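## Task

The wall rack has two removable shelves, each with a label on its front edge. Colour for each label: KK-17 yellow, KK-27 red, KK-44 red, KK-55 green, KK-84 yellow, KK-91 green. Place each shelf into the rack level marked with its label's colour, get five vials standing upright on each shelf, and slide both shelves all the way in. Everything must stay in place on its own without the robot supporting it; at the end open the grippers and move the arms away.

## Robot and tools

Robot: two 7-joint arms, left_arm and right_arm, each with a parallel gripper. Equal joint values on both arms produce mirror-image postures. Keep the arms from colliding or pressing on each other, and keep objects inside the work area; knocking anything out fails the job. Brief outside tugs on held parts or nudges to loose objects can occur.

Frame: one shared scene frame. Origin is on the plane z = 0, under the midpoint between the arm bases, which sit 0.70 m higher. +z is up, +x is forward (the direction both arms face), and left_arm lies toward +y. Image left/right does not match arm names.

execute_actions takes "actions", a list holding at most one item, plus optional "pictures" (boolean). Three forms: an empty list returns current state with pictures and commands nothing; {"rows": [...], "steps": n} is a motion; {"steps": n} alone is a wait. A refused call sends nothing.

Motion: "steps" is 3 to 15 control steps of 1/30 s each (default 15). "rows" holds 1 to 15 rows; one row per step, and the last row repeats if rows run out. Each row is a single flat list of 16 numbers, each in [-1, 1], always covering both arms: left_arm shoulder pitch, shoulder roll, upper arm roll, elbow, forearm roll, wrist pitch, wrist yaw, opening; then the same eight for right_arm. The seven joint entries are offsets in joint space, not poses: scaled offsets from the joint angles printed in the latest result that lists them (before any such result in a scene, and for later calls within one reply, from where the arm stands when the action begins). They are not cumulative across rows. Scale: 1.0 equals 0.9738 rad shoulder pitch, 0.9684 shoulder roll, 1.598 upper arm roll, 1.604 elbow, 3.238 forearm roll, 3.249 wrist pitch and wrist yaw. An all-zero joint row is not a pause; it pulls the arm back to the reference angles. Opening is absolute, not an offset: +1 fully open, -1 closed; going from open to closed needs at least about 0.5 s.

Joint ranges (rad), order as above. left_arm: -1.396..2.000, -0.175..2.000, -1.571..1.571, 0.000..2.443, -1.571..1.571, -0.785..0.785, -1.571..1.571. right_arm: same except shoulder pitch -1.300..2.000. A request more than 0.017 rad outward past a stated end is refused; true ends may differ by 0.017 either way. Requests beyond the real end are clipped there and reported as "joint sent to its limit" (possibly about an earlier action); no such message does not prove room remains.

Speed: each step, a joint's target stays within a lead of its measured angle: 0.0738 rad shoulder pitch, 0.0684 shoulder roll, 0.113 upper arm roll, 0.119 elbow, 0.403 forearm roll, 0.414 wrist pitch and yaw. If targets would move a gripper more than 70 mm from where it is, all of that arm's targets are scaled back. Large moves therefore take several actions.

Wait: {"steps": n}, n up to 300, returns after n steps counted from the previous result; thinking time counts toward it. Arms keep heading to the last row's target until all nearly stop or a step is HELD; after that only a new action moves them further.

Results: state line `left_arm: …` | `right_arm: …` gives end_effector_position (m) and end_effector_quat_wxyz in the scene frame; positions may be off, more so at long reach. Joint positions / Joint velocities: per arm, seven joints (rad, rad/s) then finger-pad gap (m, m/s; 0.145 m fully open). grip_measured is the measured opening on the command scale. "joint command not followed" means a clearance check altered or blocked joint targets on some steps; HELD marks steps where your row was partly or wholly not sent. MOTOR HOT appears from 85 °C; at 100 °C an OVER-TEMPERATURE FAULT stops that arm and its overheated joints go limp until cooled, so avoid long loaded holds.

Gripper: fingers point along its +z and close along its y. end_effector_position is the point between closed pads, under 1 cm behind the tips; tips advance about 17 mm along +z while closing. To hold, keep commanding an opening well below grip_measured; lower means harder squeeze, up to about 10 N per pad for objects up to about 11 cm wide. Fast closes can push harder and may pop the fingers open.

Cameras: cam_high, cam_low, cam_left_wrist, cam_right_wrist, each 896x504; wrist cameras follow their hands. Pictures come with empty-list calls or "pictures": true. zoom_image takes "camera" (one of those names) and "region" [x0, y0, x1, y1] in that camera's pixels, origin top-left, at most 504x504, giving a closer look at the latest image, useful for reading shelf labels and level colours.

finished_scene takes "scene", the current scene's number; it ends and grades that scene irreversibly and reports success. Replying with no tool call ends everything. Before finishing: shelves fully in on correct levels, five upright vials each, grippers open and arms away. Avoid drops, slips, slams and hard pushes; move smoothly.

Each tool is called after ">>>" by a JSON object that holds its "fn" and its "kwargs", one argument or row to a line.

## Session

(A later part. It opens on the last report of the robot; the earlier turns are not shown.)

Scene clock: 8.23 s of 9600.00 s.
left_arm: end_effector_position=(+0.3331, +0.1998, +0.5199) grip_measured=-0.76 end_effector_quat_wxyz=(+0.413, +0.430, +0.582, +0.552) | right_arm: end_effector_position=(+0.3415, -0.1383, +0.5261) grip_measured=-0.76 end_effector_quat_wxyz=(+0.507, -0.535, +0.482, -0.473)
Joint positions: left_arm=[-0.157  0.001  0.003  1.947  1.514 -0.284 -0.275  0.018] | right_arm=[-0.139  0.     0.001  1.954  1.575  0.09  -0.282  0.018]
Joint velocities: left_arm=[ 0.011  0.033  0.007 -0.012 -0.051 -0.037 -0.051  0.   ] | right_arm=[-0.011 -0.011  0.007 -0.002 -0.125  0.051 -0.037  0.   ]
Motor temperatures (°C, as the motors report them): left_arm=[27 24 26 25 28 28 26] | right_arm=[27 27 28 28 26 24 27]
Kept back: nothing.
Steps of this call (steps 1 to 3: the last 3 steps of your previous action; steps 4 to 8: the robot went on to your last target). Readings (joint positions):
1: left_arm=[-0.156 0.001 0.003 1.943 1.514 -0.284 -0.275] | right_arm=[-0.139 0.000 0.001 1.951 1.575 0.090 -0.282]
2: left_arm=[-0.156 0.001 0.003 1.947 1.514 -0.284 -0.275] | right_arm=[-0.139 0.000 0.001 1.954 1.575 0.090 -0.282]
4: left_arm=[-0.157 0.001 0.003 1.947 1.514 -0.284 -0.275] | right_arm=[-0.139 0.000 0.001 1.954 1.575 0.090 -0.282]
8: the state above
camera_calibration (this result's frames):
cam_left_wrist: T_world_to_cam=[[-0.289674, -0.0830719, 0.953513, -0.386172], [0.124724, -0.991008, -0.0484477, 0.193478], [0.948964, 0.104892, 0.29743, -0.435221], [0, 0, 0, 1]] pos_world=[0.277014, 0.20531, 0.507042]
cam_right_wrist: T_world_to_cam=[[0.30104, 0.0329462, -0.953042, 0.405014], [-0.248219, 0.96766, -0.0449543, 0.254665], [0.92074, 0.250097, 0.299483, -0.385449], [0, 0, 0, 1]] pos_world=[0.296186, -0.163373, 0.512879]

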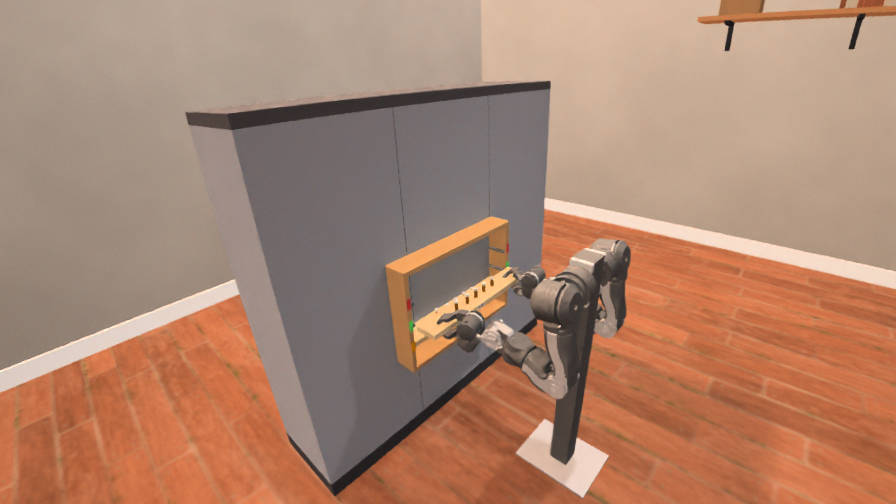

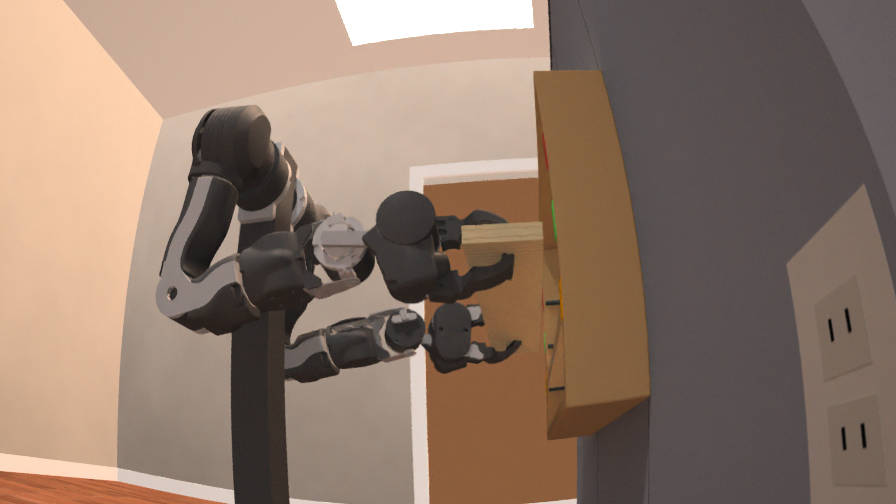

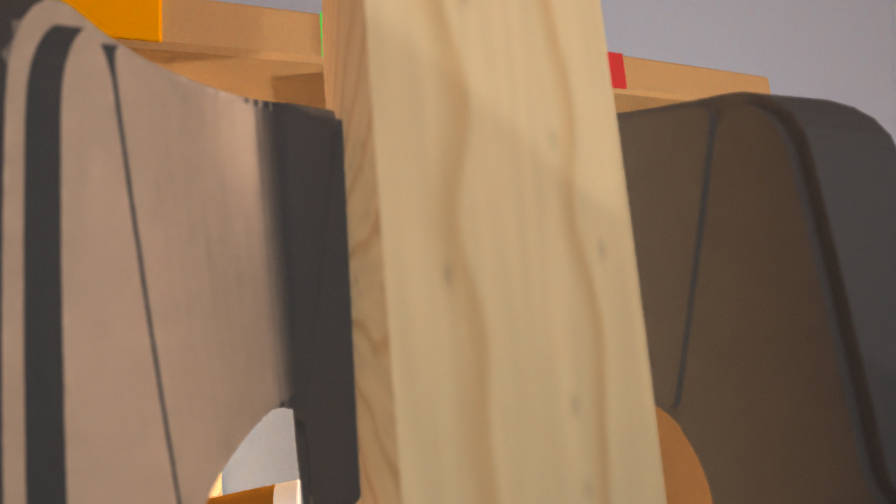

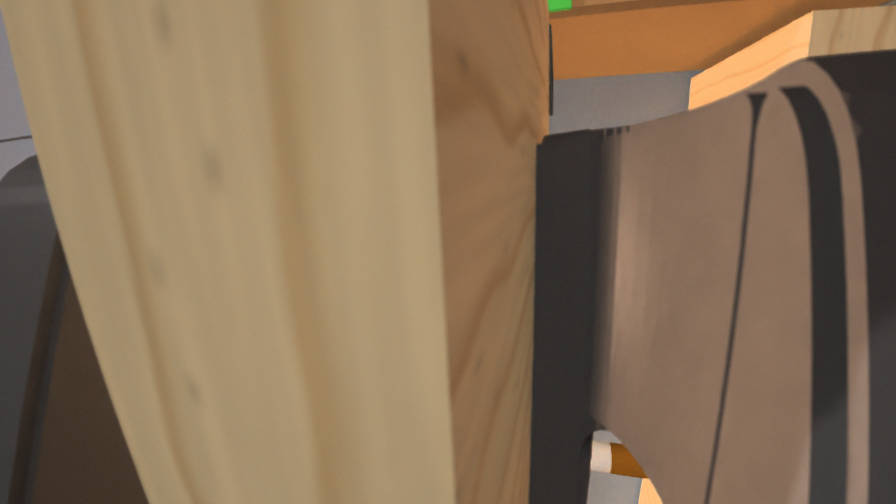

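>>> {"fn": "execute_actions", "kwargs": {
  "actions": [
    {"rows":[[0.006,0,0,0.008,-0.001,0,0.004,-1,0.006,0,0,0.008,0,0,0.004,-1],[0.012,0,0,0.014,-0.002,0.001,0.001,-1,0.012,0,0,0.014,0,0,0.001,-1],[0.022,0,0,0.023,-0.004,0.001,-0.006,-1,0.022,0,0,0.023,0,0.001,-0.006,-1],[0.035,0,0,0.035,-0.007,0.002,-0.015,-1,0.035,0,0,0.035,0,0.001,-0.015,-1],[0.05,0,0,0.05,-0.011,0.003,-0.026,-1,0.051,0,0,0.049,0,0.002,-0.026,-1],[0.067,0,0,0.066,-0.015,0.004,-0.038,-1,0.068,0,0,0.065,0,0.002,-0.038,-1],[0.085,0,0,0.083,-0.019,0.006,-0.051,-1,0.086,0,0,0.082,0,0.003,-0.05,-1],[0.104,0,0,0.1,-0.023,0.007,-0.064,-1,0.105,0,0,0.098,0,0.003,-0.063,-1],[0.122,0,0,0.116,-0.027,0.009,-0.077,-1,0.123,0,0,0.114,0,0.004,-0.076,-1],[0.139,0,0,0.131,-0.03,0.011,-0.089,-1,0.141,0,0,0.129,0,0.005,-0.088,-1],[0.154,0,0,0.144,-0.033,0.012,-0.1,-1,0.156,0,0,0.142,0,0.006,-0.098,-1],[0.167,0,0,0.155,-0.036,0.013,-0.109,-1,0.169,0,0,0.152,0,0.006,-0.107,-1],[0.177,0,0,0.163,-0.038,0.014,-0.116,-1,0.179,0,0,0.16,0,0.007,-0.114,-1],[0.183,0,0,0.168,-0.04,0.015,-0.12,-1,0.185,0,0,0.165,0,0.007,-0.118,-1],[0.186,0,0,0.17,-0.04,0.015,-0.122,-1,0.188,0,0,0.167,0,0.007,-0.12,-1]]}
  ]
}}

>>> {"fn": "execute_actions", "kwargs": {
  "actions": [
    {"steps":12}
  ],
  "pictures": true
}}

Scene clock: 9.03 s of 9600.00 s.
left_arm: end_effector_position=(+0.3333, +0.1994, +0.6080) grip_measured=-0.76 end_effector_quat_wxyz=(+0.436, +0.408, +0.564, +0.570) | right_arm: end_effector_position=(+0.3401, -0.1384, +0.6162) grip_measured=-0.75 end_effector_quat_wxyz=(+0.520, -0.520, +0.452, -0.505)
Joint positions: left_arm=[ 0.001  0.     0.002  2.186  1.424 -0.25  -0.599  0.018] | right_arm=[ 0.023 -0.001  0.001  2.193  1.575  0.101 -0.591  0.019]
Joint velocities: left_arm=[ 0.253 -0.011 -0.012  0.437 -0.242  0.11  -0.769  0.001] | right_arm=[ 0.341  0.011 -0.002  0.383  0.037 -0.007 -0.667  0.003]
Motor temperatures (°C, as the motors report them): left_arm=[27 24 26 25 28 28 26] | right_arm=[27 27 28 28 26 24 27]
Steps of this call (steps 1 to 12: the robot went on to your last target; steps 13 to 24: the first 12 steps of this action). Readings (joint positions):
13: left_arm=[-0.157 0.001 0.003 1.948 1.514 -0.284 -0.275] | right_arm=[-0.139 0.000 0.001 1.956 1.575 0.090 -0.282]
14: left_arm=[-0.155 0.001 0.002 1.953 1.514 -0.284 -0.280] | right_arm=[-0.138 0.000 0.001 1.963 1.575 0.090 -0.287]
16: left_arm=[-0.135 0.001 0.003 1.984 1.506 -0.283 -0.316] | right_arm=[-0.118 0.000 0.001 1.993 1.575 0.092 -0.321]
20: left_arm=[-0.059 0.001 0.002 2.098 1.464 -0.269 -0.445] | right_arm=[-0.039 -0.000 0.001 2.105 1.575 0.095 -0.444]
24: the state above

Scene clock: 9.43 s of 9600.00 s.
left_arm: end_effector_position=(+0.3314, +0.1994, +0.6110) grip_measured=-0.76 end_effector_quat_wxyz=(+0.426, +0.418, +0.571, +0.563) | right_arm: end_effector_position=(+0.3384, -0.1385, +0.6184) grip_measured=-0.74 end_effector_quat_wxyz=(+0.509, -0.531, +0.459, -0.498)
Joint positions: left_arm=[ 0.021  0.     0.002  2.215  1.401 -0.236 -0.686  0.018] | right_arm=[ 0.043 -0.001  0.001  2.22   1.575  0.105 -0.674  0.019]
Joint velocities: left_arm=[-0.011 -0.055  0.002  0.007  0.022 -0.051 -0.037  0.   ] | right_arm=[-0.143  0.055  0.007 -0.002 -0.051 -0.007 -0.037  0.   ]
Motor temperatures (°C, as the motors report them): left_arm=[27 24 26 25 28 28 26] | right_arm=[27 27 28 28 26 24 27]
Kept back: nothing.
Steps of this call (steps 1 to 3: the last 3 steps of your previous action; steps 4 to 12: the robot went on to your last target). Readings (joint positions):
1: left_arm=[0.011 0.000 0.002 2.201 1.415 -0.245 -0.628] | right_arm=[0.033 -0.001 0.001 2.206 1.575 0.103 -0.619]
2: left_arm=[0.018 0.000 0.002 2.210 1.408 -0.242 -0.649] | right_arm=[0.040 -0.001 0.001 2.215 1.575 0.104 -0.639]
4: left_arm=[0.021 0.000 0.002 2.215 1.403 -0.238 -0.672] | right_arm=[0.043 -0.001 0.001 2.220 1.575 0.105 -0.662]
8: left_arm=[0.021 0.000 0.002 2.215 1.401 -0.236 -0.685] | right_arm=[0.043 -0.001 0.001 2.220 1.575 0.105 -0.673]
12: the state above
camera_calibration (this result's frames):
cam_left_wrist: T_world_to_cam=[[-0.333464, -0.0873682, 0.938706, -0.449109], [0.126688, -0.990818, -0.0472141, 0.196315], [0.934212, 0.103179, 0.34147, -0.482342], [0, 0, 0, 1]] pos_world=[0.275977, 0.205042, 0.595556]
cam_right_wrist: T_world_to_cam=[[0.355026, -0.0046429, -0.934845, 0.459217], [-0.241427, 0.965611, -0.0964824, 0.287547], [0.903144, 0.25995, 0.341696, -0.428919], [0, 0, 0, 1]] pos_world=[0.293763, -0.164029, 0.603599]

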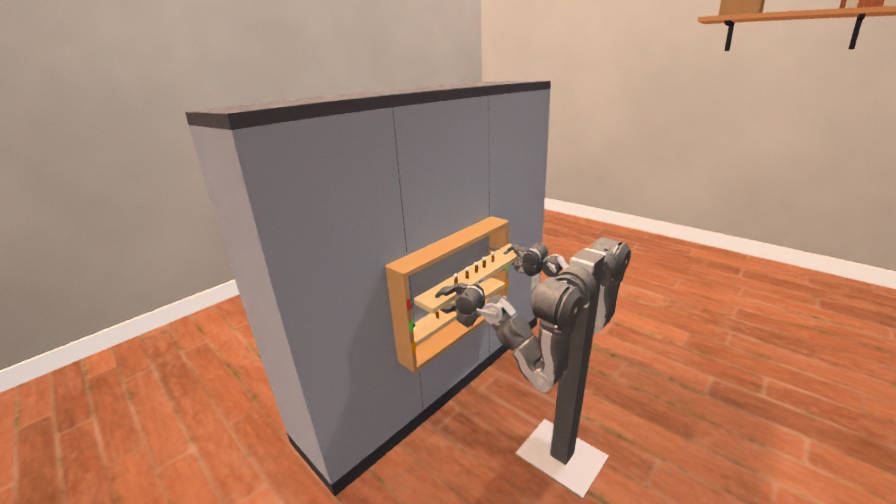

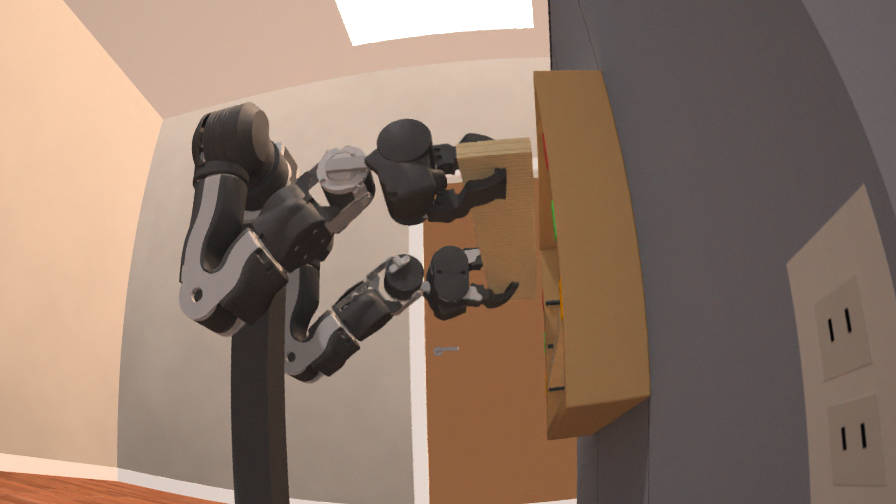

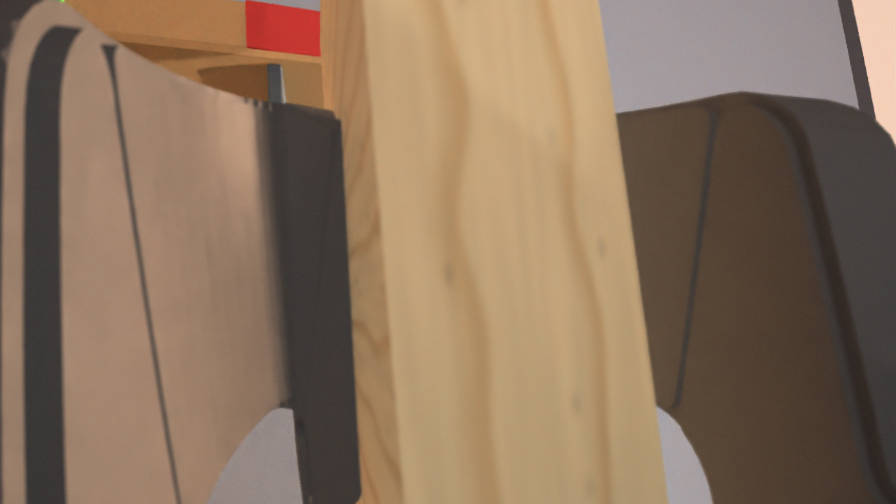

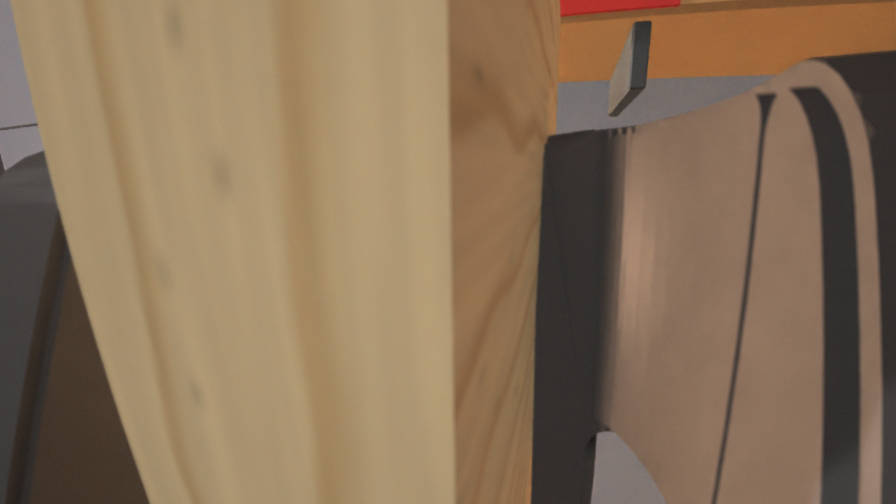

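>>> {"fn": "execute_actions", "kwargs": {
  "actions": [
    {"steps":12,"rows":[[0.005,0,0,-0.001,0,0,0.004,-1,0.004,0,0,-0.002,0,0,0.002,-1],[0.011,0,0,-0.005,0,0,0.004,-1,0.009,0,0,-0.006,0,0,0.002,-1],[0.021,0,0,-0.011,0,0,0.004,-1,0.018,0,0,-0.012,0,0,0.002,-1],[0.034,0,0,-0.02,0,0,0.005,-1,0.03,0,0,-0.021,0,0,0.003,-1],[0.05,0,0,-0.031,0,0,0.005,-1,0.045,0,0,-0.032,0,0,0.004,-1],[0.068,0,0,-0.043,0,0,0.006,-1,0.062,0,0,-0.044,0,0,0.005,-1],[0.088,0,0,-0.057,0,0,0.007,-1,0.081,0,0,-0.058,0,0,0.006,-1],[0.109,0,0,-0.072,0,0,0.008,-1,0.101,0,0,-0.073,0,0,0.007,-1],[0.13,0,0,-0.087,0,0,0.009,-1,0.122,0,0,-0.088,0,0,0.008,-1],[0.152,0,0,-0.103,0,0,0.01,-1,0.143,0,0,-0.104,0,0,0.009,-1],[0.174,0,0,-0.119,0,-0.001,0.012,-1,0.164,0,0,-0.12,0,0,0.011,-1],[0.195,0,0,-0.135,0,-0.002,0.013,-1,0.185,0,0,-0.136,0,0,0.012,-1]]}
  ]
}}

>>> {"fn": "execute_actions", "kwargs": {
  "actions": [
    {"rows":[[0.027,0,0,-0.017,0,-0.001,0.007,-1,0.027,0,0,-0.017,0,0,0.006,-1],[0.047,0,0,-0.033,0,-0.001,0.009,-1,0.047,0,0,-0.033,0,0,0.008,-1],[0.067,0,0,-0.049,0,-0.002,0.011,-1,0.067,0,0,-0.049,0,0,0.01,-1],[0.086,0,0,-0.065,0,-0.002,0.013,-1,0.086,0,0,-0.065,0,0,0.012,-1],[0.104,0,0,-0.08,0,-0.003,0.015,-1,0.104,0,0,-0.08,0,0,0.014,-1],[0.12,0,0,-0.094,0,-0.003,0.017,-1,0.12,0,0,-0.094,0,0,0.016,-1],[0.134,0,0,-0.106,0,-0.003,0.019,-1,0.134,0,0,-0.106,0,0,0.018,-1],[0.146,0,0,-0.117,0,-0.004,0.021,-1,0.146,0,0,-0.117,0,0,0.02,-1],[0.155,0,0,-0.126,0,-0.004,0.022,-1,0.155,0,0,-0.126,0,0,0.021,-1],[0.162,0,0,-0.133,0,-0.004,0.024,-1,0.162,0,0,-0.133,0,0,0.023,-1],[0.166,0,0,-0.138,0,-0.004,0.025,-1,0.166,0,0,-0.138,0,0,0.024,-1],[0.168,0,0,-0.141,0,-0.004,0.026,-1,0.168,0,0,-0.141,0,0,0.025,-1]]}
  ]
}}

>>> {"fn": "execute_actions", "kwargs": {
  "actions": [
    {"steps":8}
  ],
  "pictures": true
}}

Scene clock: 10.17 s of 9600.00 s.
left_arm: end_effector_position=(+0.3603, +0.1988, +0.6070) grip_measured=-0.76 end_effector_quat_wxyz=(+0.423, +0.423, +0.575, +0.558) | right_arm: end_effector_position=(+0.3667, -0.1391, +0.6150) grip_measured=-0.75 end_effector_quat_wxyz=(+0.507, -0.531, +0.465, -0.494)
Joint positions: left_arm=[ 0.14  -0.     0.002  2.076  1.408 -0.237 -0.682  0.018] | right_arm=[ 0.157 -0.003  0.001  2.082  1.575  0.097 -0.664  0.019]
Joint velocities: left_arm=[ 0.473 -0.011 -0.012 -0.642 -0.037  0.051 -0.007 -0.001] | right_arm=[ 0.473 -0.033 -0.007 -0.657 -0.022 -0.022  0.081 -0.001]
Motor temperatures (°C, as the motors report them): left_arm=[27 24 26 25 28 28 26] | right_arm=[27 27 28 28 26 24 27]
Steps of this call (steps 1 to 13: the robot went on to your last target; steps 14 to 22: the first 9 steps of this action). Readings (joint positions):
14: left_arm=[0.021 -0.000 0.002 2.214 1.405 -0.236 -0.686] | right_arm=[0.043 -0.002 0.001 2.219 1.575 0.103 -0.674]
15: left_arm=[0.023 -0.000 0.002 2.209 1.407 -0.236 -0.686] | right_arm=[0.045 -0.003 0.001 2.215 1.575 0.101 -0.674]
17: left_arm=[0.045 -0.000 0.002 2.183 1.408 -0.237 -0.688] | right_arm=[0.066 -0.003 0.001 2.190 1.575 0.100 -0.674]
21: left_arm=[0.120 -0.000 0.002 2.101 1.408 -0.237 -0.684] | right_arm=[0.137 -0.003 0.001 2.107 1.575 0.098 -0.666]
22: the state above

Scene clock: 10.67 s of 9600.00 s.
left_arm: end_effector_position=(+0.4168, +0.1999, +0.6022) grip_measured=-0.76 end_effector_quat_wxyz=(+0.417, +0.425, +0.579, +0.557) | right_arm: end_effector_position=(+0.4237, -0.1391, +0.6109) grip_measured=-0.75 end_effector_quat_wxyz=(+0.506, -0.532, +0.472, -0.489)
Joint positions: left_arm=[ 0.36  -0.     0.002  1.774  1.417 -0.251 -0.613  0.018] | right_arm=[ 0.376 -0.003  0.001  1.78   1.575  0.09  -0.595  0.019]
Joint velocities: left_arm=[ 0.033  0.011  0.007 -0.125 -0.007  0.007  0.11   0.   ] | right_arm=[-0.033 -0.011 -0.012 -0.105  0.051 -0.066  0.095  0.001]
Motor temperatures (°C, as the motors report them): left_arm=[27 24 26 25 28 28 26] | right_arm=[27 27 28 28 26 24 27]
Steps of this call (steps 1 to 3: the last 3 steps of your previous action; steps 4 to 15: the first 12 steps of this action, its rows measured from where the robot was after step 3). Readings (joint positions):
3: left_arm=[0.203 -0.000 0.002 1.999 1.408 -0.239 -0.673] | right_arm=[0.218 -0.003 0.001 2.005 1.575 0.096 -0.654]
4: left_arm=[0.223 -0.000 0.002 1.974 1.411 -0.240 -0.672] | right_arm=[0.239 -0.003 0.001 1.981 1.575 0.094 -0.651]
5: left_arm=[0.242 -0.000 0.002 1.948 1.413 -0.241 -0.669] | right_arm=[0.260 -0.003 0.001 1.956 1.575 0.092 -0.647]
7: left_arm=[0.280 -0.000 0.002 1.897 1.415 -0.245 -0.660] | right_arm=[0.298 -0.003 0.001 1.904 1.575 0.091 -0.638]
11: left_arm=[0.338 -0.000 0.002 1.813 1.417 -0.249 -0.635] | right_arm=[0.356 -0.003 0.001 1.820 1.575 0.090 -0.613]
15: the state above

Scene clock: 10.93 s of 9600.00 s.
left_arm: end_effector_position=(+0.4170, +0.1999, +0.6024) grip_measured=-0.76 end_effector_quat_wxyz=(+0.417, +0.425, +0.578, +0.558) | right_arm: end_effector_position=(+0.4238, -0.1390, +0.6112) grip_measured=-0.75 end_effector_quat_wxyz=(+0.507, -0.531, +0.471, -0.489)
Joint positions: left_arm=[ 0.36  -0.     0.002  1.773  1.417 -0.252 -0.61   0.018] | right_arm=[ 0.376 -0.003  0.001  1.779  1.575  0.09  -0.591  0.019]
Joint velocities: left_arm=[ 0.033 -0.011  0.012 -0.002 -0.051 -0.037  0.007  0.   ] | right_arm=[ 0.055  0.011 -0.002 -0.017 -0.037 -0.022 -0.007 -0.   ]
Motor temperatures (°C, as the motors report them): left_arm=[27 24 26 25 28 28 26] | right_arm=[27 27 28 28 26 24 27]
Kept back: nothing.
Steps of this call (steps 1 to 3: the last 3 steps of your previous action; steps 4 to 8: the robot went on to your last target). Readings (joint positions):
1: left_arm=[0.360 -0.000 0.002 1.773 1.417 -0.251 -0.611] | right_arm=[0.376 -0.003 0.001 1.779 1.575 0.090 -0.593]
2: left_arm=[0.360 -0.000 0.002 1.773 1.417 -0.252 -0.611] | right_arm=[0.376 -0.003 0.001 1.779 1.575 0.090 -0.591]
4: left_arm=[0.360 -0.000 0.002 1.773 1.417 -0.252 -0.610] | right_arm=[0.376 -0.003 0.001 1.779 1.575 0.090 -0.591]
8: the state above
camera_calibration (this result's frames):
cam_left_wrist: T_world_to_cam=[[-0.306559, -0.0868017, 0.947886, -0.429327], [0.128719, -0.990466, -0.0490716, 0.18576], [0.943108, 0.106967, 0.314809, -0.547798], [0, 0, 0, 1]] pos_world=[0.361108, 0.205319, 0.588521]
cam_right_wrist: T_world_to_cam=[[0.331672, 0.00967995, -0.943345, 0.439192], [-0.237937, 0.968479, -0.0737188, 0.292992], [0.912896, 0.248907, 0.323521, -0.498013], [0, 0, 0, 1]] pos_world=[0.37868, -0.164049, 0.597026]

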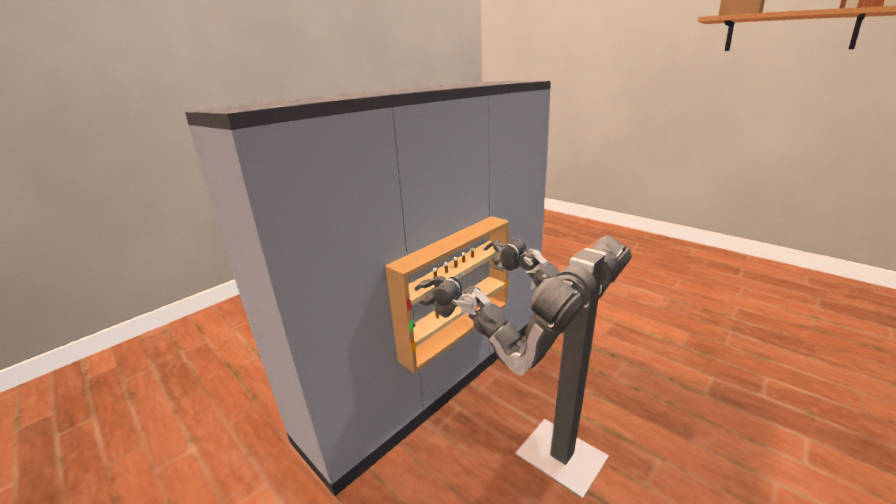

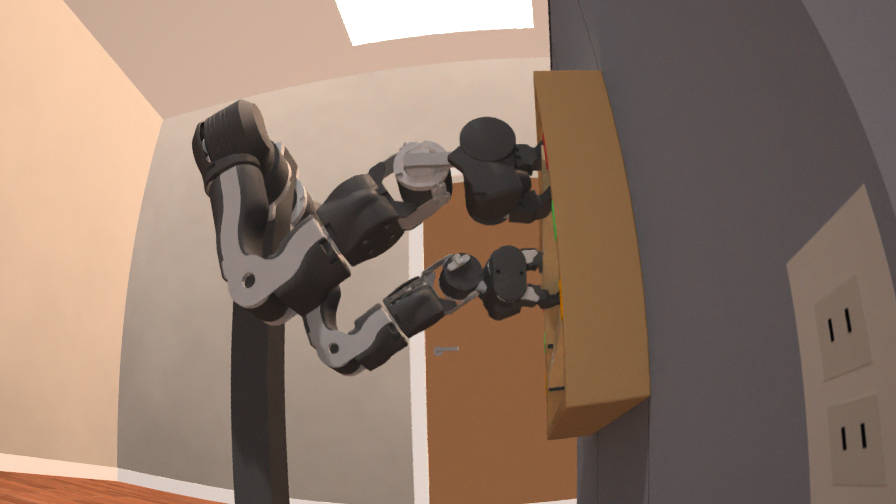

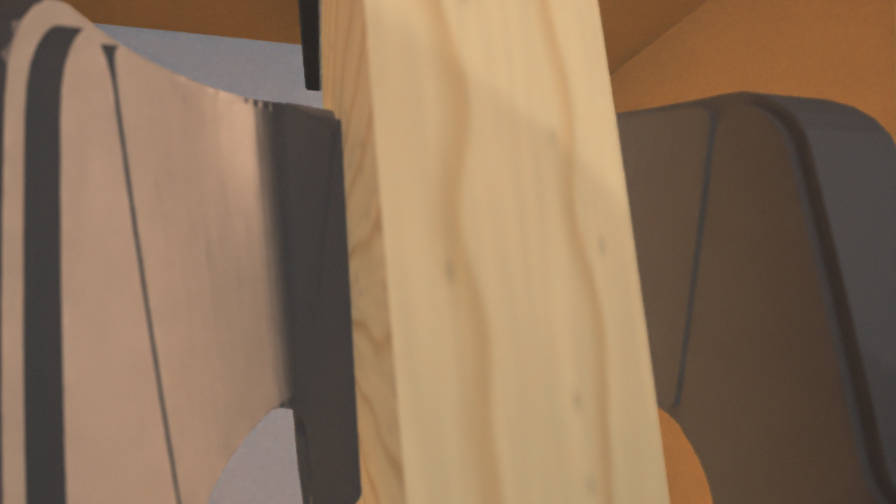

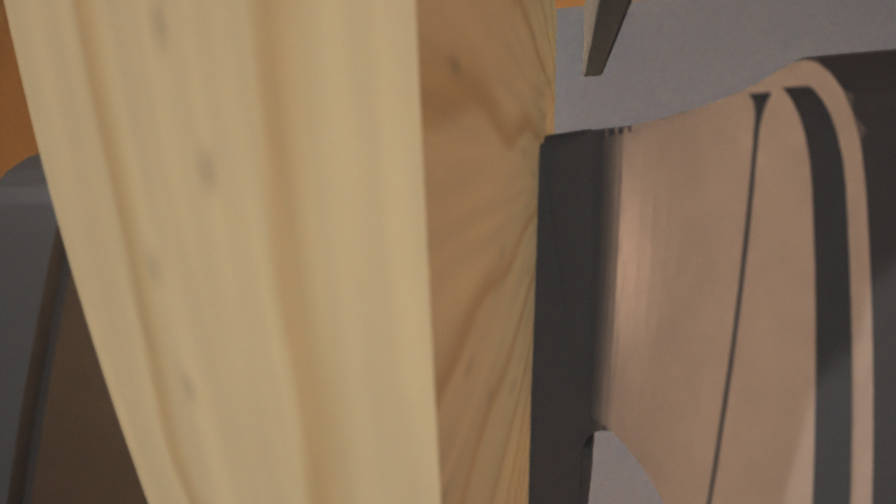

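>>> {"fn": "execute_actions", "kwargs": {
  "actions": [
    {"rows":[[-0.003,0,0,0,0,0,0.007,-1,-0.005,0,0,0,0,0,0.003,-1],[-0.006,0,0,0,0,0,0.009,-1,-0.01,0,0,0,0,0,0.005,-1],[-0.01,0,0,0,0,0,0.01,-1,-0.015,0,0,0,0,0,0.007,-1],[-0.015,0,0,0,0,0,0.011,-1,-0.021,0,0,0,0,0,0.008,-1],[-0.02,0,0,0,0,0,0.012,-1,-0.027,0,0,0,0,0,0.009,-1],[-0.024,0,0,0,0,0,0.012,-1,-0.03,0,0,0,0,0,0.009,-1],[-0.024,0,0,0,0,0,0.012,-0.8,-0.03,0,0,0,0,0,0.009,-0.8],[-0.024,0,0,0,0,0,0.012,-0.74,-0.03,0,0,0,0,0,0.009,-0.74],[-0.024,0,0,0,0,0,0.012,-0.7,-0.03,0,0,0,0,0,0.009,-0.7],[-0.024,0,0,0,0,0,0.012,-0.62,-0.03,0,0,0,0,0,0.009,-0.62],[-0.024,0,0,0,0,0,0.012,-0.45,-0.03,0,0,0,0,0,0.009,-0.45]]}
  ]
}}

>>> {"fn": "execute_actions", "kwargs": {
  "actions": [
    {"rows":[[-0.03,0,0,0.024,0,0,-0.003,-0.45,-0.03,0,0,0.024,0,0,-0.003,-0.45],[-0.065,0,0,0.052,0,0,-0.007,-0.45,-0.065,0,0,0.052,0,0,-0.007,-0.45],[-0.1,0,0,0.08,0,0,-0.01,-0.45,-0.1,0,0,0.08,0,0,-0.01,-0.45],[-0.135,0,0,0.107,0,0,-0.013,-0.45,-0.135,0,0,0.107,0,0,-0.013,-0.45],[-0.17,0,0,0.134,0,0,-0.016,-0.45,-0.17,0,0,0.134,0,0,-0.016,-0.45],[-0.205,0,0,0.16,0,0,-0.018,-0.45,-0.205,0,0,0.16,0,0,-0.018,-0.45],[-0.24,0,0,0.184,0,0,-0.02,-0.45,-0.24,0,0,0.184,0,0,-0.02,-0.45],[-0.275,0,0,0.207,0,0,-0.021,-0.45,-0.275,0,0,0.207,0,0,-0.021,-0.45],[-0.3,0,0,0.223,0,0,-0.022,-0.45,-0.3,0,0,0.223,0,0,-0.022,-0.45]]}
  ],
  "pictures": true
}}

Scene clock: 11.70 s of 9600.00 s.
left_arm: end_effector_position=(+0.4151, +0.1997, +0.5993) grip_measured=-0.45 end_effector_quat_wxyz=(+0.419, +0.424, +0.572, +0.563) | right_arm: end_effector_position=(+0.4215, -0.1391, +0.6049) grip_measured=-0.45 end_effector_quat_wxyz=(+0.508, -0.529, +0.472, -0.489)
Joint positions: left_arm=[ 0.339 -0.     0.002  1.773  1.419 -0.25  -0.573  0.042] | right_arm=[ 0.35  -0.004  0.001  1.779  1.575  0.087 -0.562  0.042]
Joint velocities: left_arm=[-0.033 -0.099 -0.012  0.002  0.022  0.051 -0.051  0.002] | right_arm=[-0.055  0.033 -0.017 -0.002 -0.007 -0.007 -0.007  0.002]
Motor temperatures (°C, as the motors report them): left_arm=[27 24 26 25 28 28 26] | right_arm=[27 27 28 28 26 24 27]
Steps of this call (steps 1 to 11: the robot went on to your last target; steps 12 to 23: the first 12 steps of this action). Readings (joint positions):
12: left_arm=[0.359 -0.000 0.002 1.773 1.420 -0.252 -0.608] | right_arm=[0.375 -0.003 0.001 1.779 1.575 0.088 -0.591]
13: left_arm=[0.355 -0.000 0.002 1.773 1.421 -0.252 -0.602] | right_arm=[0.370 -0.003 0.001 1.779 1.575 0.087 -0.589]
15: left_arm=[0.349 -0.000 0.002 1.773 1.420 -0.250 -0.589] | right_arm=[0.358 -0.004 0.001 1.779 1.575 0.086 -0.576]
19: left_arm=[0.341 -0.000 0.002 1.773 1.419 -0.250 -0.573] | right_arm=[0.352 -0.004 0.001 1.779 1.575 0.085 -0.562]
23: the state above

Scene clock: 12.20 s of 9600.00 s.
left_arm: end_effector_position=(+0.3444, +0.1995, +0.5995) grip_measured=-0.45 end_effector_quat_wxyz=(+0.425, +0.418, +0.576, +0.559) | right_arm: end_effector_position=(+0.3508, -0.1400, +0.6046) grip_measured=-0.45 end_effector_quat_wxyz=(+0.507, -0.529, +0.471, -0.492)
Joint positions: left_arm=[ 0.047 -0.     0.002  2.132  1.419 -0.25  -0.638  0.042] | right_arm=[ 0.059 -0.004  0.001  2.138  1.575  0.087 -0.627  0.042]
Joint velocities: left_arm=[ 0.033 -0.033  0.007 -0.002  0.037 -0.007  0.066 -0.   ] | right_arm=[ 0.033  0.033 -0.012  0.007  0.007 -0.125 -0.007  0.   ]
Motor temperatures (°C, as the motors report them): left_arm=[27 24 26 25 28 28 26] | right_arm=[27 27 28 28 26 24 27]
Steps of this call (steps 1 to 3: the last 3 steps of your previous action; steps 4 to 15: the first 12 steps of this action, its rows measured from where the robot was after step 3). Readings (joint positions):
3: left_arm=[0.339 -0.000 0.002 1.773 1.419 -0.250 -0.573] | right_arm=[0.350 -0.004 0.001 1.779 1.575 0.087 -0.562]
4: left_arm=[0.323 -0.000 0.002 1.795 1.420 -0.250 -0.575] | right_arm=[0.335 -0.004 0.001 1.801 1.575 0.087 -0.565]
5: left_arm=[0.283 -0.000 0.002 1.846 1.420 -0.249 -0.581] | right_arm=[0.296 -0.004 0.001 1.853 1.575 0.087 -0.570]
7: left_arm=[0.205 -0.000 0.002 1.938 1.419 -0.250 -0.599] | right_arm=[0.218 -0.004 0.001 1.945 1.575 0.087 -0.587]
11: left_arm=[0.073 -0.000 0.002 2.100 1.419 -0.250 -0.628] | right_arm=[0.086 -0.004 0.001 2.107 1.575 0.087 -0.617]
15: the state above
camera_calibration (this result's frames):
cam_left_wrist: T_world_to_cam=[[-0.324981, -0.0785313, 0.942454, -0.440955], [0.127362, -0.991102, -0.0386676, 0.188928], [0.937105, 0.107466, 0.332091, -0.486796], [0, 0, 0, 1]] pos_world=[0.288815, 0.204932, 0.584546]
cam_right_wrist: T_world_to_cam=[[0.337215, 0.00755867, -0.941397, 0.453818], [-0.232347, 0.969703, -0.0754424, 0.275355], [0.912305, 0.244171, 0.328755, -0.432608], [0, 0, 0, 1]] pos_world=[0.305614, -0.164813, 0.590218]

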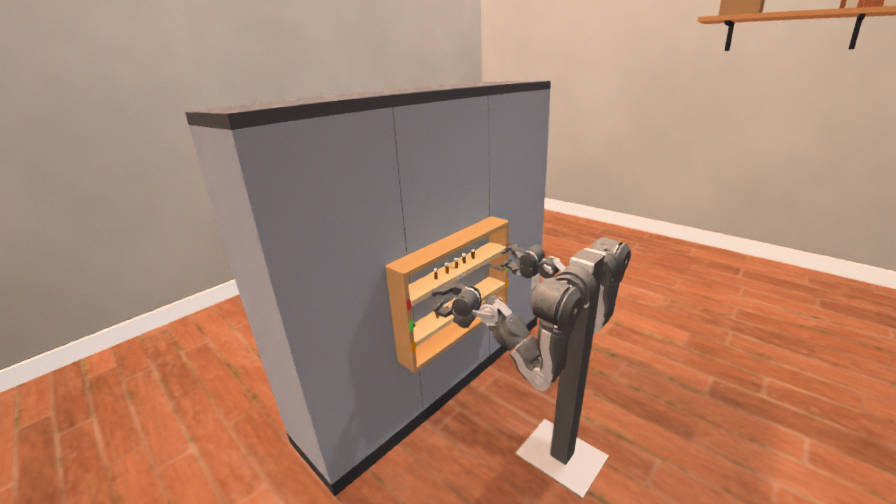

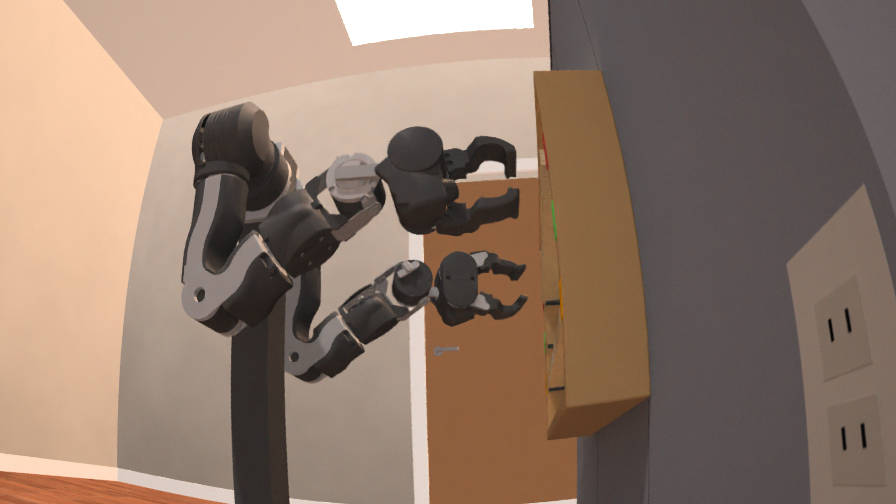

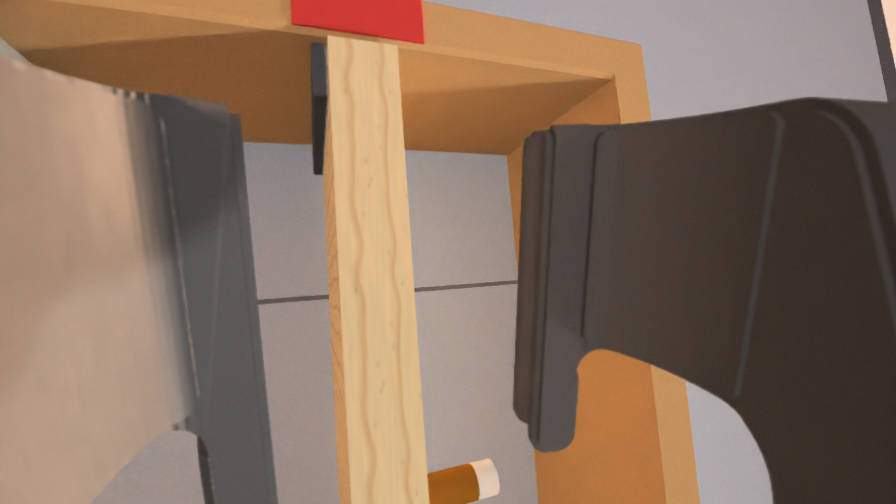

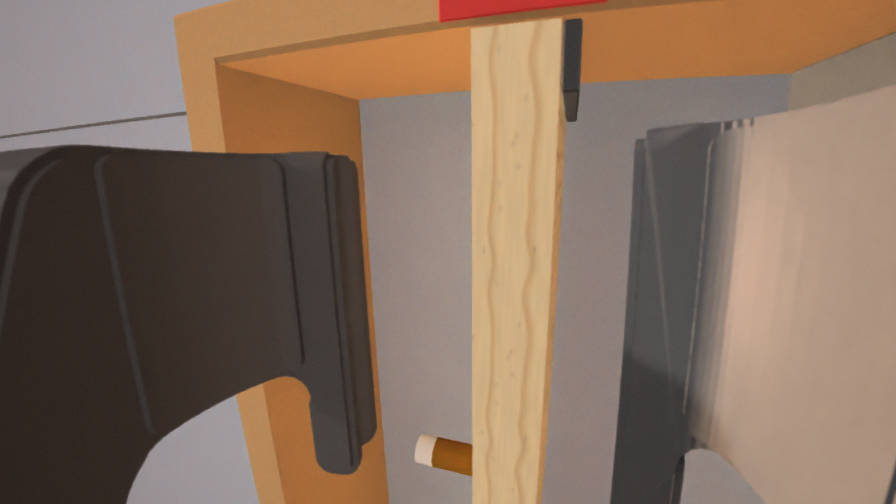

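>>> {"fn": "execute_actions", "kwargs": {
  "actions": [
    {"rows":[[-0.06,0,0,-0.03,0.01,0,0.03,-0.45,-0.06,0,0,-0.03,0,0,0.03,-0.45],[-0.12,0,0,-0.08,0.02,0,0.07,-0.45,-0.12,0,0,-0.08,0,0,0.07,-0.45],[-0.17,0,0,-0.13,0.03,-0.01,0.11,-0.45,-0.17,0,0,-0.13,0,0,0.11,-0.45],[-0.2,0,0,-0.18,0.04,-0.01,0.15,-0.45,-0.21,0,0,-0.18,0,0,0.15,-0.45],[-0.22,0,0,-0.23,0.047,-0.014,0.18,-0.45,-0.23,0,0,-0.23,0,0,0.18,-0.45],[-0.232,0,0,-0.28,0.047,-0.014,0.21,-0.45,-0.244,0,0,-0.28,0,0,0.21,-0.45],[-0.232,0,0,-0.318,0.047,-0.015,0.237,-0.45,-0.244,0.004,0,-0.309,-0.004,0.001,0.227,-0.45]]}
  ]
}}

>>> {"fn": "execute_actions", "kwargs": {
  "actions": [
    {"rows":[[0.04,0,0,-0.02,0,0,-0.002,-0.45,0.04,0,0,-0.02,0,0,-0.002,-0.45],[0.083,0,0,-0.043,0,0,-0.003,-0.45,0.083,0,0,-0.043,0,0,-0.003,-0.45],[0.125,0,0,-0.067,0,0,-0.004,-0.45,0.125,0,0,-0.067,0,0,-0.004,-0.45],[0.168,0,0,-0.092,0,0,-0.005,-0.45,0.168,0,0,-0.092,0,0,-0.005,-0.45],[0.21,0,0,-0.117,0,0,-0.005,-0.45,0.21,0,0,-0.117,0,0,-0.005,-0.45],[0.245,0,0,-0.139,0,0,-0.004,-0.45,0.245,0,0,-0.139,0,0,-0.004,-0.45],[0.28,0,0,-0.162,0,0,-0.003,-0.45,0.28,0,0,-0.162,0,0,-0.003,-0.45],[0.315,0,0,-0.186,0,0,-0.002,-0.45,0.315,0,0,-0.186,0,0,-0.002,-0.45],[0.35,0,0,-0.21,0,0,0,-0.45,0.35,0,0,-0.21,0,0,0,-0.45],[0.385,0,0,-0.235,0,0,0.002,-0.45,0.385,0,0,-0.235,0,0,0.002,-0.45],[0.41,0,0,-0.254,0,0,0.004,-0.45,0.41,0,0,-0.254,0,0,0.004,-0.45],[0.425,0,0,-0.265,0,0,0.005,-0.45,0.425,0,0,-0.265,0,0,0.005,-0.45]]}
  ]
}}

>>> {"fn": "execute_actions", "kwargs": {
  "actions": [
    {"steps":8}
  ],
  "pictures": true
}}

Scene clock: 13.00 s of 9600.00 s.
left_arm: end_effector_position=(+0.3334, +0.1997, +0.4571) grip_measured=-0.45 end_effector_quat_wxyz=(+0.413, +0.429, +0.558, +0.578) | right_arm: end_effector_position=(+0.3401, -0.1381, +0.4620) grip_measured=-0.45 end_effector_quat_wxyz=(+0.524, -0.519, +0.477, -0.479)
Joint positions: left_arm=[-0.173 -0.     0.001  1.625  1.57  -0.295  0.123  0.042] | right_arm=[-0.171 -0.     0.001  1.647  1.564  0.087  0.103  0.042]
Joint velocities: left_arm=[-0.121  0.011  0.007 -0.007  0.007 -0.081 -0.007 -0.   ] | right_arm=[-0.165 -0.033 -0.007 -0.002 -0.007  0.007  0.022 -0.   ]
Motor temperatures (°C, as the motors report them): left_arm=[27 24 26 25 28 28 26] | right_arm=[27 27 28 28 26 24 27]
Steps of this call (steps 1 to 3: the last 3 steps of your previous action; steps 4 to 12: the robot went on to your last target; steps 13 to 24: the first 12 steps of this action). Readings (joint positions):
13: left_arm=[0.022 -0.000 0.002 2.115 1.429 -0.250 -0.587] | right_arm=[0.035 -0.004 0.001 2.120 1.575 0.087 -0.576]
14: left_arm=[-0.030 0.000 0.002 2.048 1.449 -0.250 -0.498] | right_arm=[-0.016 -0.004 0.001 2.053 1.575 0.087 -0.486]
16: left_arm=[-0.150 -0.000 0.001 1.847 1.512 -0.268 -0.294] | right_arm=[-0.140 -0.004 0.001 1.854 1.575 0.087 -0.282]
20: left_arm=[-0.190 -0.000 0.001 1.605 1.570 -0.293 0.051] | right_arm=[-0.194 -0.001 0.001 1.627 1.567 0.087 0.038]
24: the state above

Scene clock: 13.50 s of 9600.00 s.
left_arm: end_effector_position=(+0.4233, +0.1998, +0.4587) grip_measured=-0.45 end_effector_quat_wxyz=(+0.413, +0.429, +0.558, +0.578) | right_arm: end_effector_position=(+0.4300, -0.1381, +0.4631) grip_measured=-0.45 end_effector_quat_wxyz=(+0.523, -0.519, +0.477, -0.479)
Joint positions: left_arm=[ 0.24  -0.     0.001  1.205  1.571 -0.296  0.13   0.042] | right_arm=[ 0.241 -0.     0.001  1.227  1.564  0.087  0.11   0.042]
Joint velocities: left_arm=[ 0.341  0.011  0.002 -0.256 -0.022 -0.037  0.051 -0.   ] | right_arm=[ 0.429 -0.011 -0.007 -0.252 -0.022 -0.022  0.081 -0.   ]
Motor temperatures (°C, as the motors report them): left_arm=[27 24 26 25 28 28 26] | right_arm=[27 27 28 28 26 24 27]
Steps of this call (steps 1 to 3: the last 3 steps of your previous action; steps 4 to 15: the first 12 steps of this action, its rows measured from where the robot was after step 3). Readings (joint positions):
3: left_arm=[-0.179 -0.000 0.001 1.625 1.570 -0.296 0.125] | right_arm=[-0.180 -0.000 0.001 1.646 1.564 0.087 0.104]
4: left_arm=[-0.160 -0.000 0.001 1.603 1.570 -0.297 0.124] | right_arm=[-0.161 -0.000 0.001 1.625 1.564 0.087 0.104]
5: left_arm=[-0.115 -0.000 0.001 1.558 1.571 -0.297 0.120] | right_arm=[-0.115 -0.000 0.001 1.580 1.564 0.087 0.099]
7: left_arm=[-0.012 -0.000 0.001 1.485 1.571 -0.297 0.113] | right_arm=[-0.013 -0.000 0.001 1.506 1.564 0.087 0.093]
11: left_arm=[0.124 -0.000 0.001 1.333 1.570 -0.296 0.116] | right_arm=[0.123 -0.000 0.001 1.355 1.564 0.087 0.096]
15: the state above

Scene clock: 13.77 s of 9600.00 s.
left_arm: end_effector_position=(+0.4215, +0.1997, +0.4551) grip_measured=-0.45 end_effector_quat_wxyz=(+0.411, +0.431, +0.558, +0.577) | right_arm: end_effector_position=(+0.4280, -0.1381, +0.4594) grip_measured=-0.45 end_effector_quat_wxyz=(+0.522, -0.520, +0.479, -0.477)
Joint positions: left_arm=[ 0.233 -0.     0.001  1.201  1.571 -0.296  0.136  0.042] | right_arm=[ 0.233 -0.     0.001  1.223  1.564  0.087  0.117  0.042]
Joint velocities: left_arm=[-0.143 -0.011 -0.012  0.017 -0.022 -0.037 -0.007 -0.   ] | right_arm=[-0.011  0.011 -0.017  0.012 -0.007  0.007 -0.007  0.   ]
Motor temperatures (°C, as the motors report them): left_arm=[27 24 26 26 28 28 26] | right_arm=[27 27 28 28 26 24 27]
Kept back: nothing.
Steps of this call (steps 1 to 3: the last 3 steps of your previous action; steps 4 to 8: the robot went on to your last target). Readings (joint positions):
1: left_arm=[0.246 -0.000 0.001 1.204 1.571 -0.296 0.133] | right_arm=[0.247 -0.000 0.001 1.225 1.564 0.087 0.114]
2: left_arm=[0.242 -0.000 0.001 1.204 1.571 -0.296 0.135] | right_arm=[0.244 -0.000 0.001 1.226 1.564 0.087 0.116]
4: left_arm=[0.233 -0.000 0.001 1.202 1.571 -0.296 0.135] | right_arm=[0.233 -0.000 0.001 1.224 1.564 0.087 0.117]
8: the state above
camera_calibration (this result's frames):
cam_left_wrist: T_world_to_cam=[[-0.324424, -0.138885, 0.93566, -0.264821], [0.129247, -0.986394, -0.101602, 0.200642], [0.93704, 0.0879693, 0.33796, -0.509839], [0, 0, 0, 1]] pos_world=[0.365893, 0.205982, 0.440473]
cam_right_wrist: T_world_to_cam=[[0.336447, 0.0566204, -0.939999, 0.297478], [-0.246293, 0.968737, -0.0298024, 0.265272], [0.908924, 0.241542, 0.339874, -0.459787], [0, 0, 0, 1]] pos_world=[0.38316, -0.162765, 0.443805]

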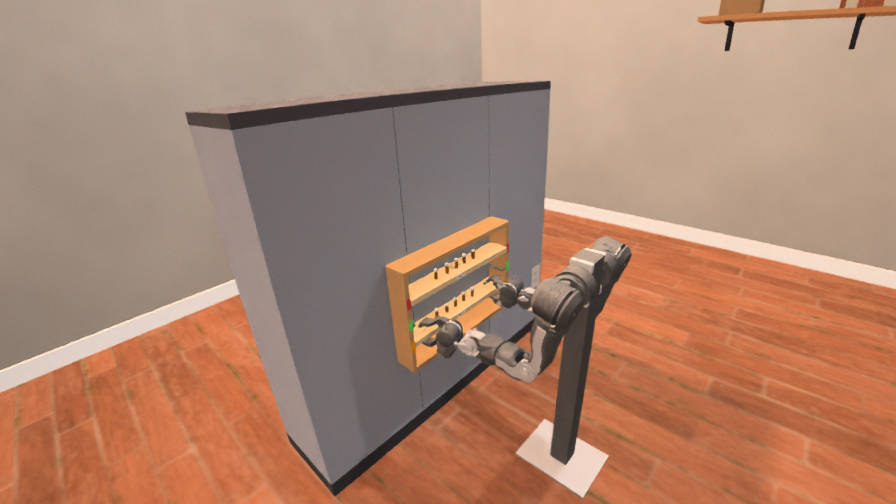

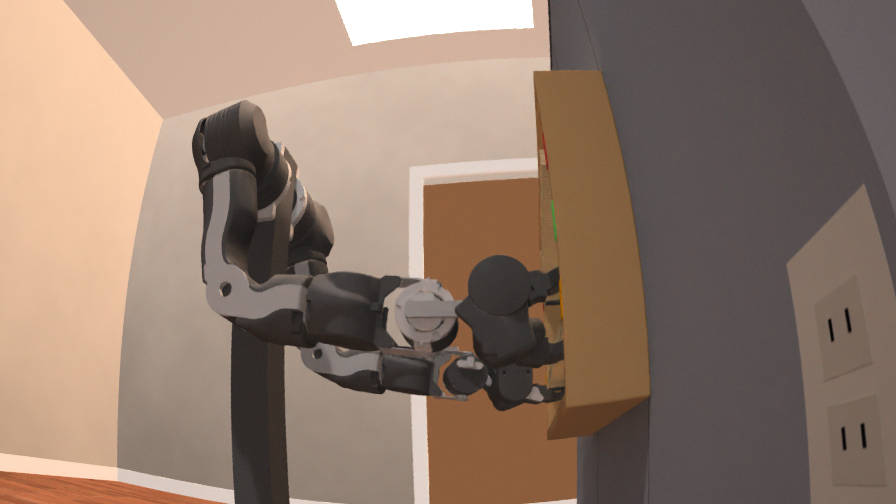

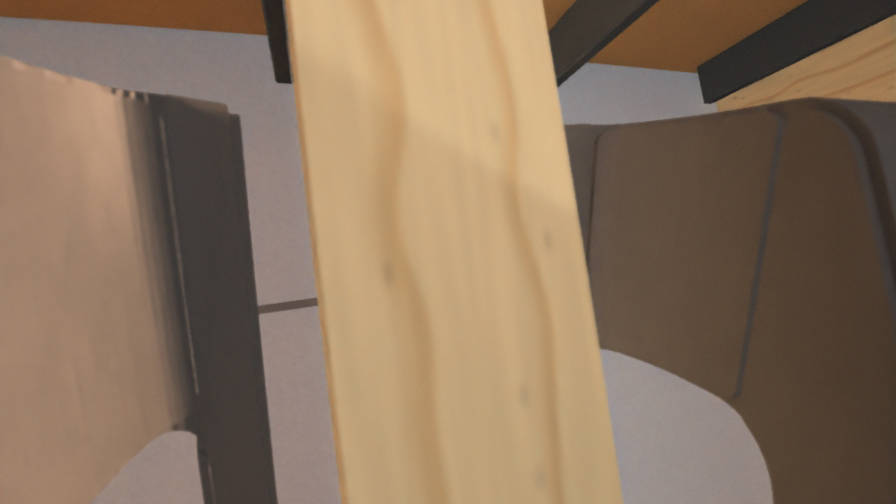

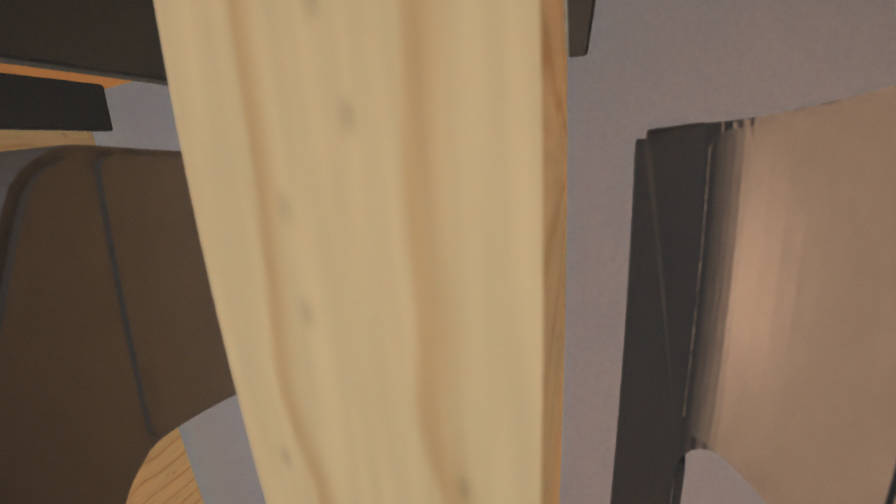

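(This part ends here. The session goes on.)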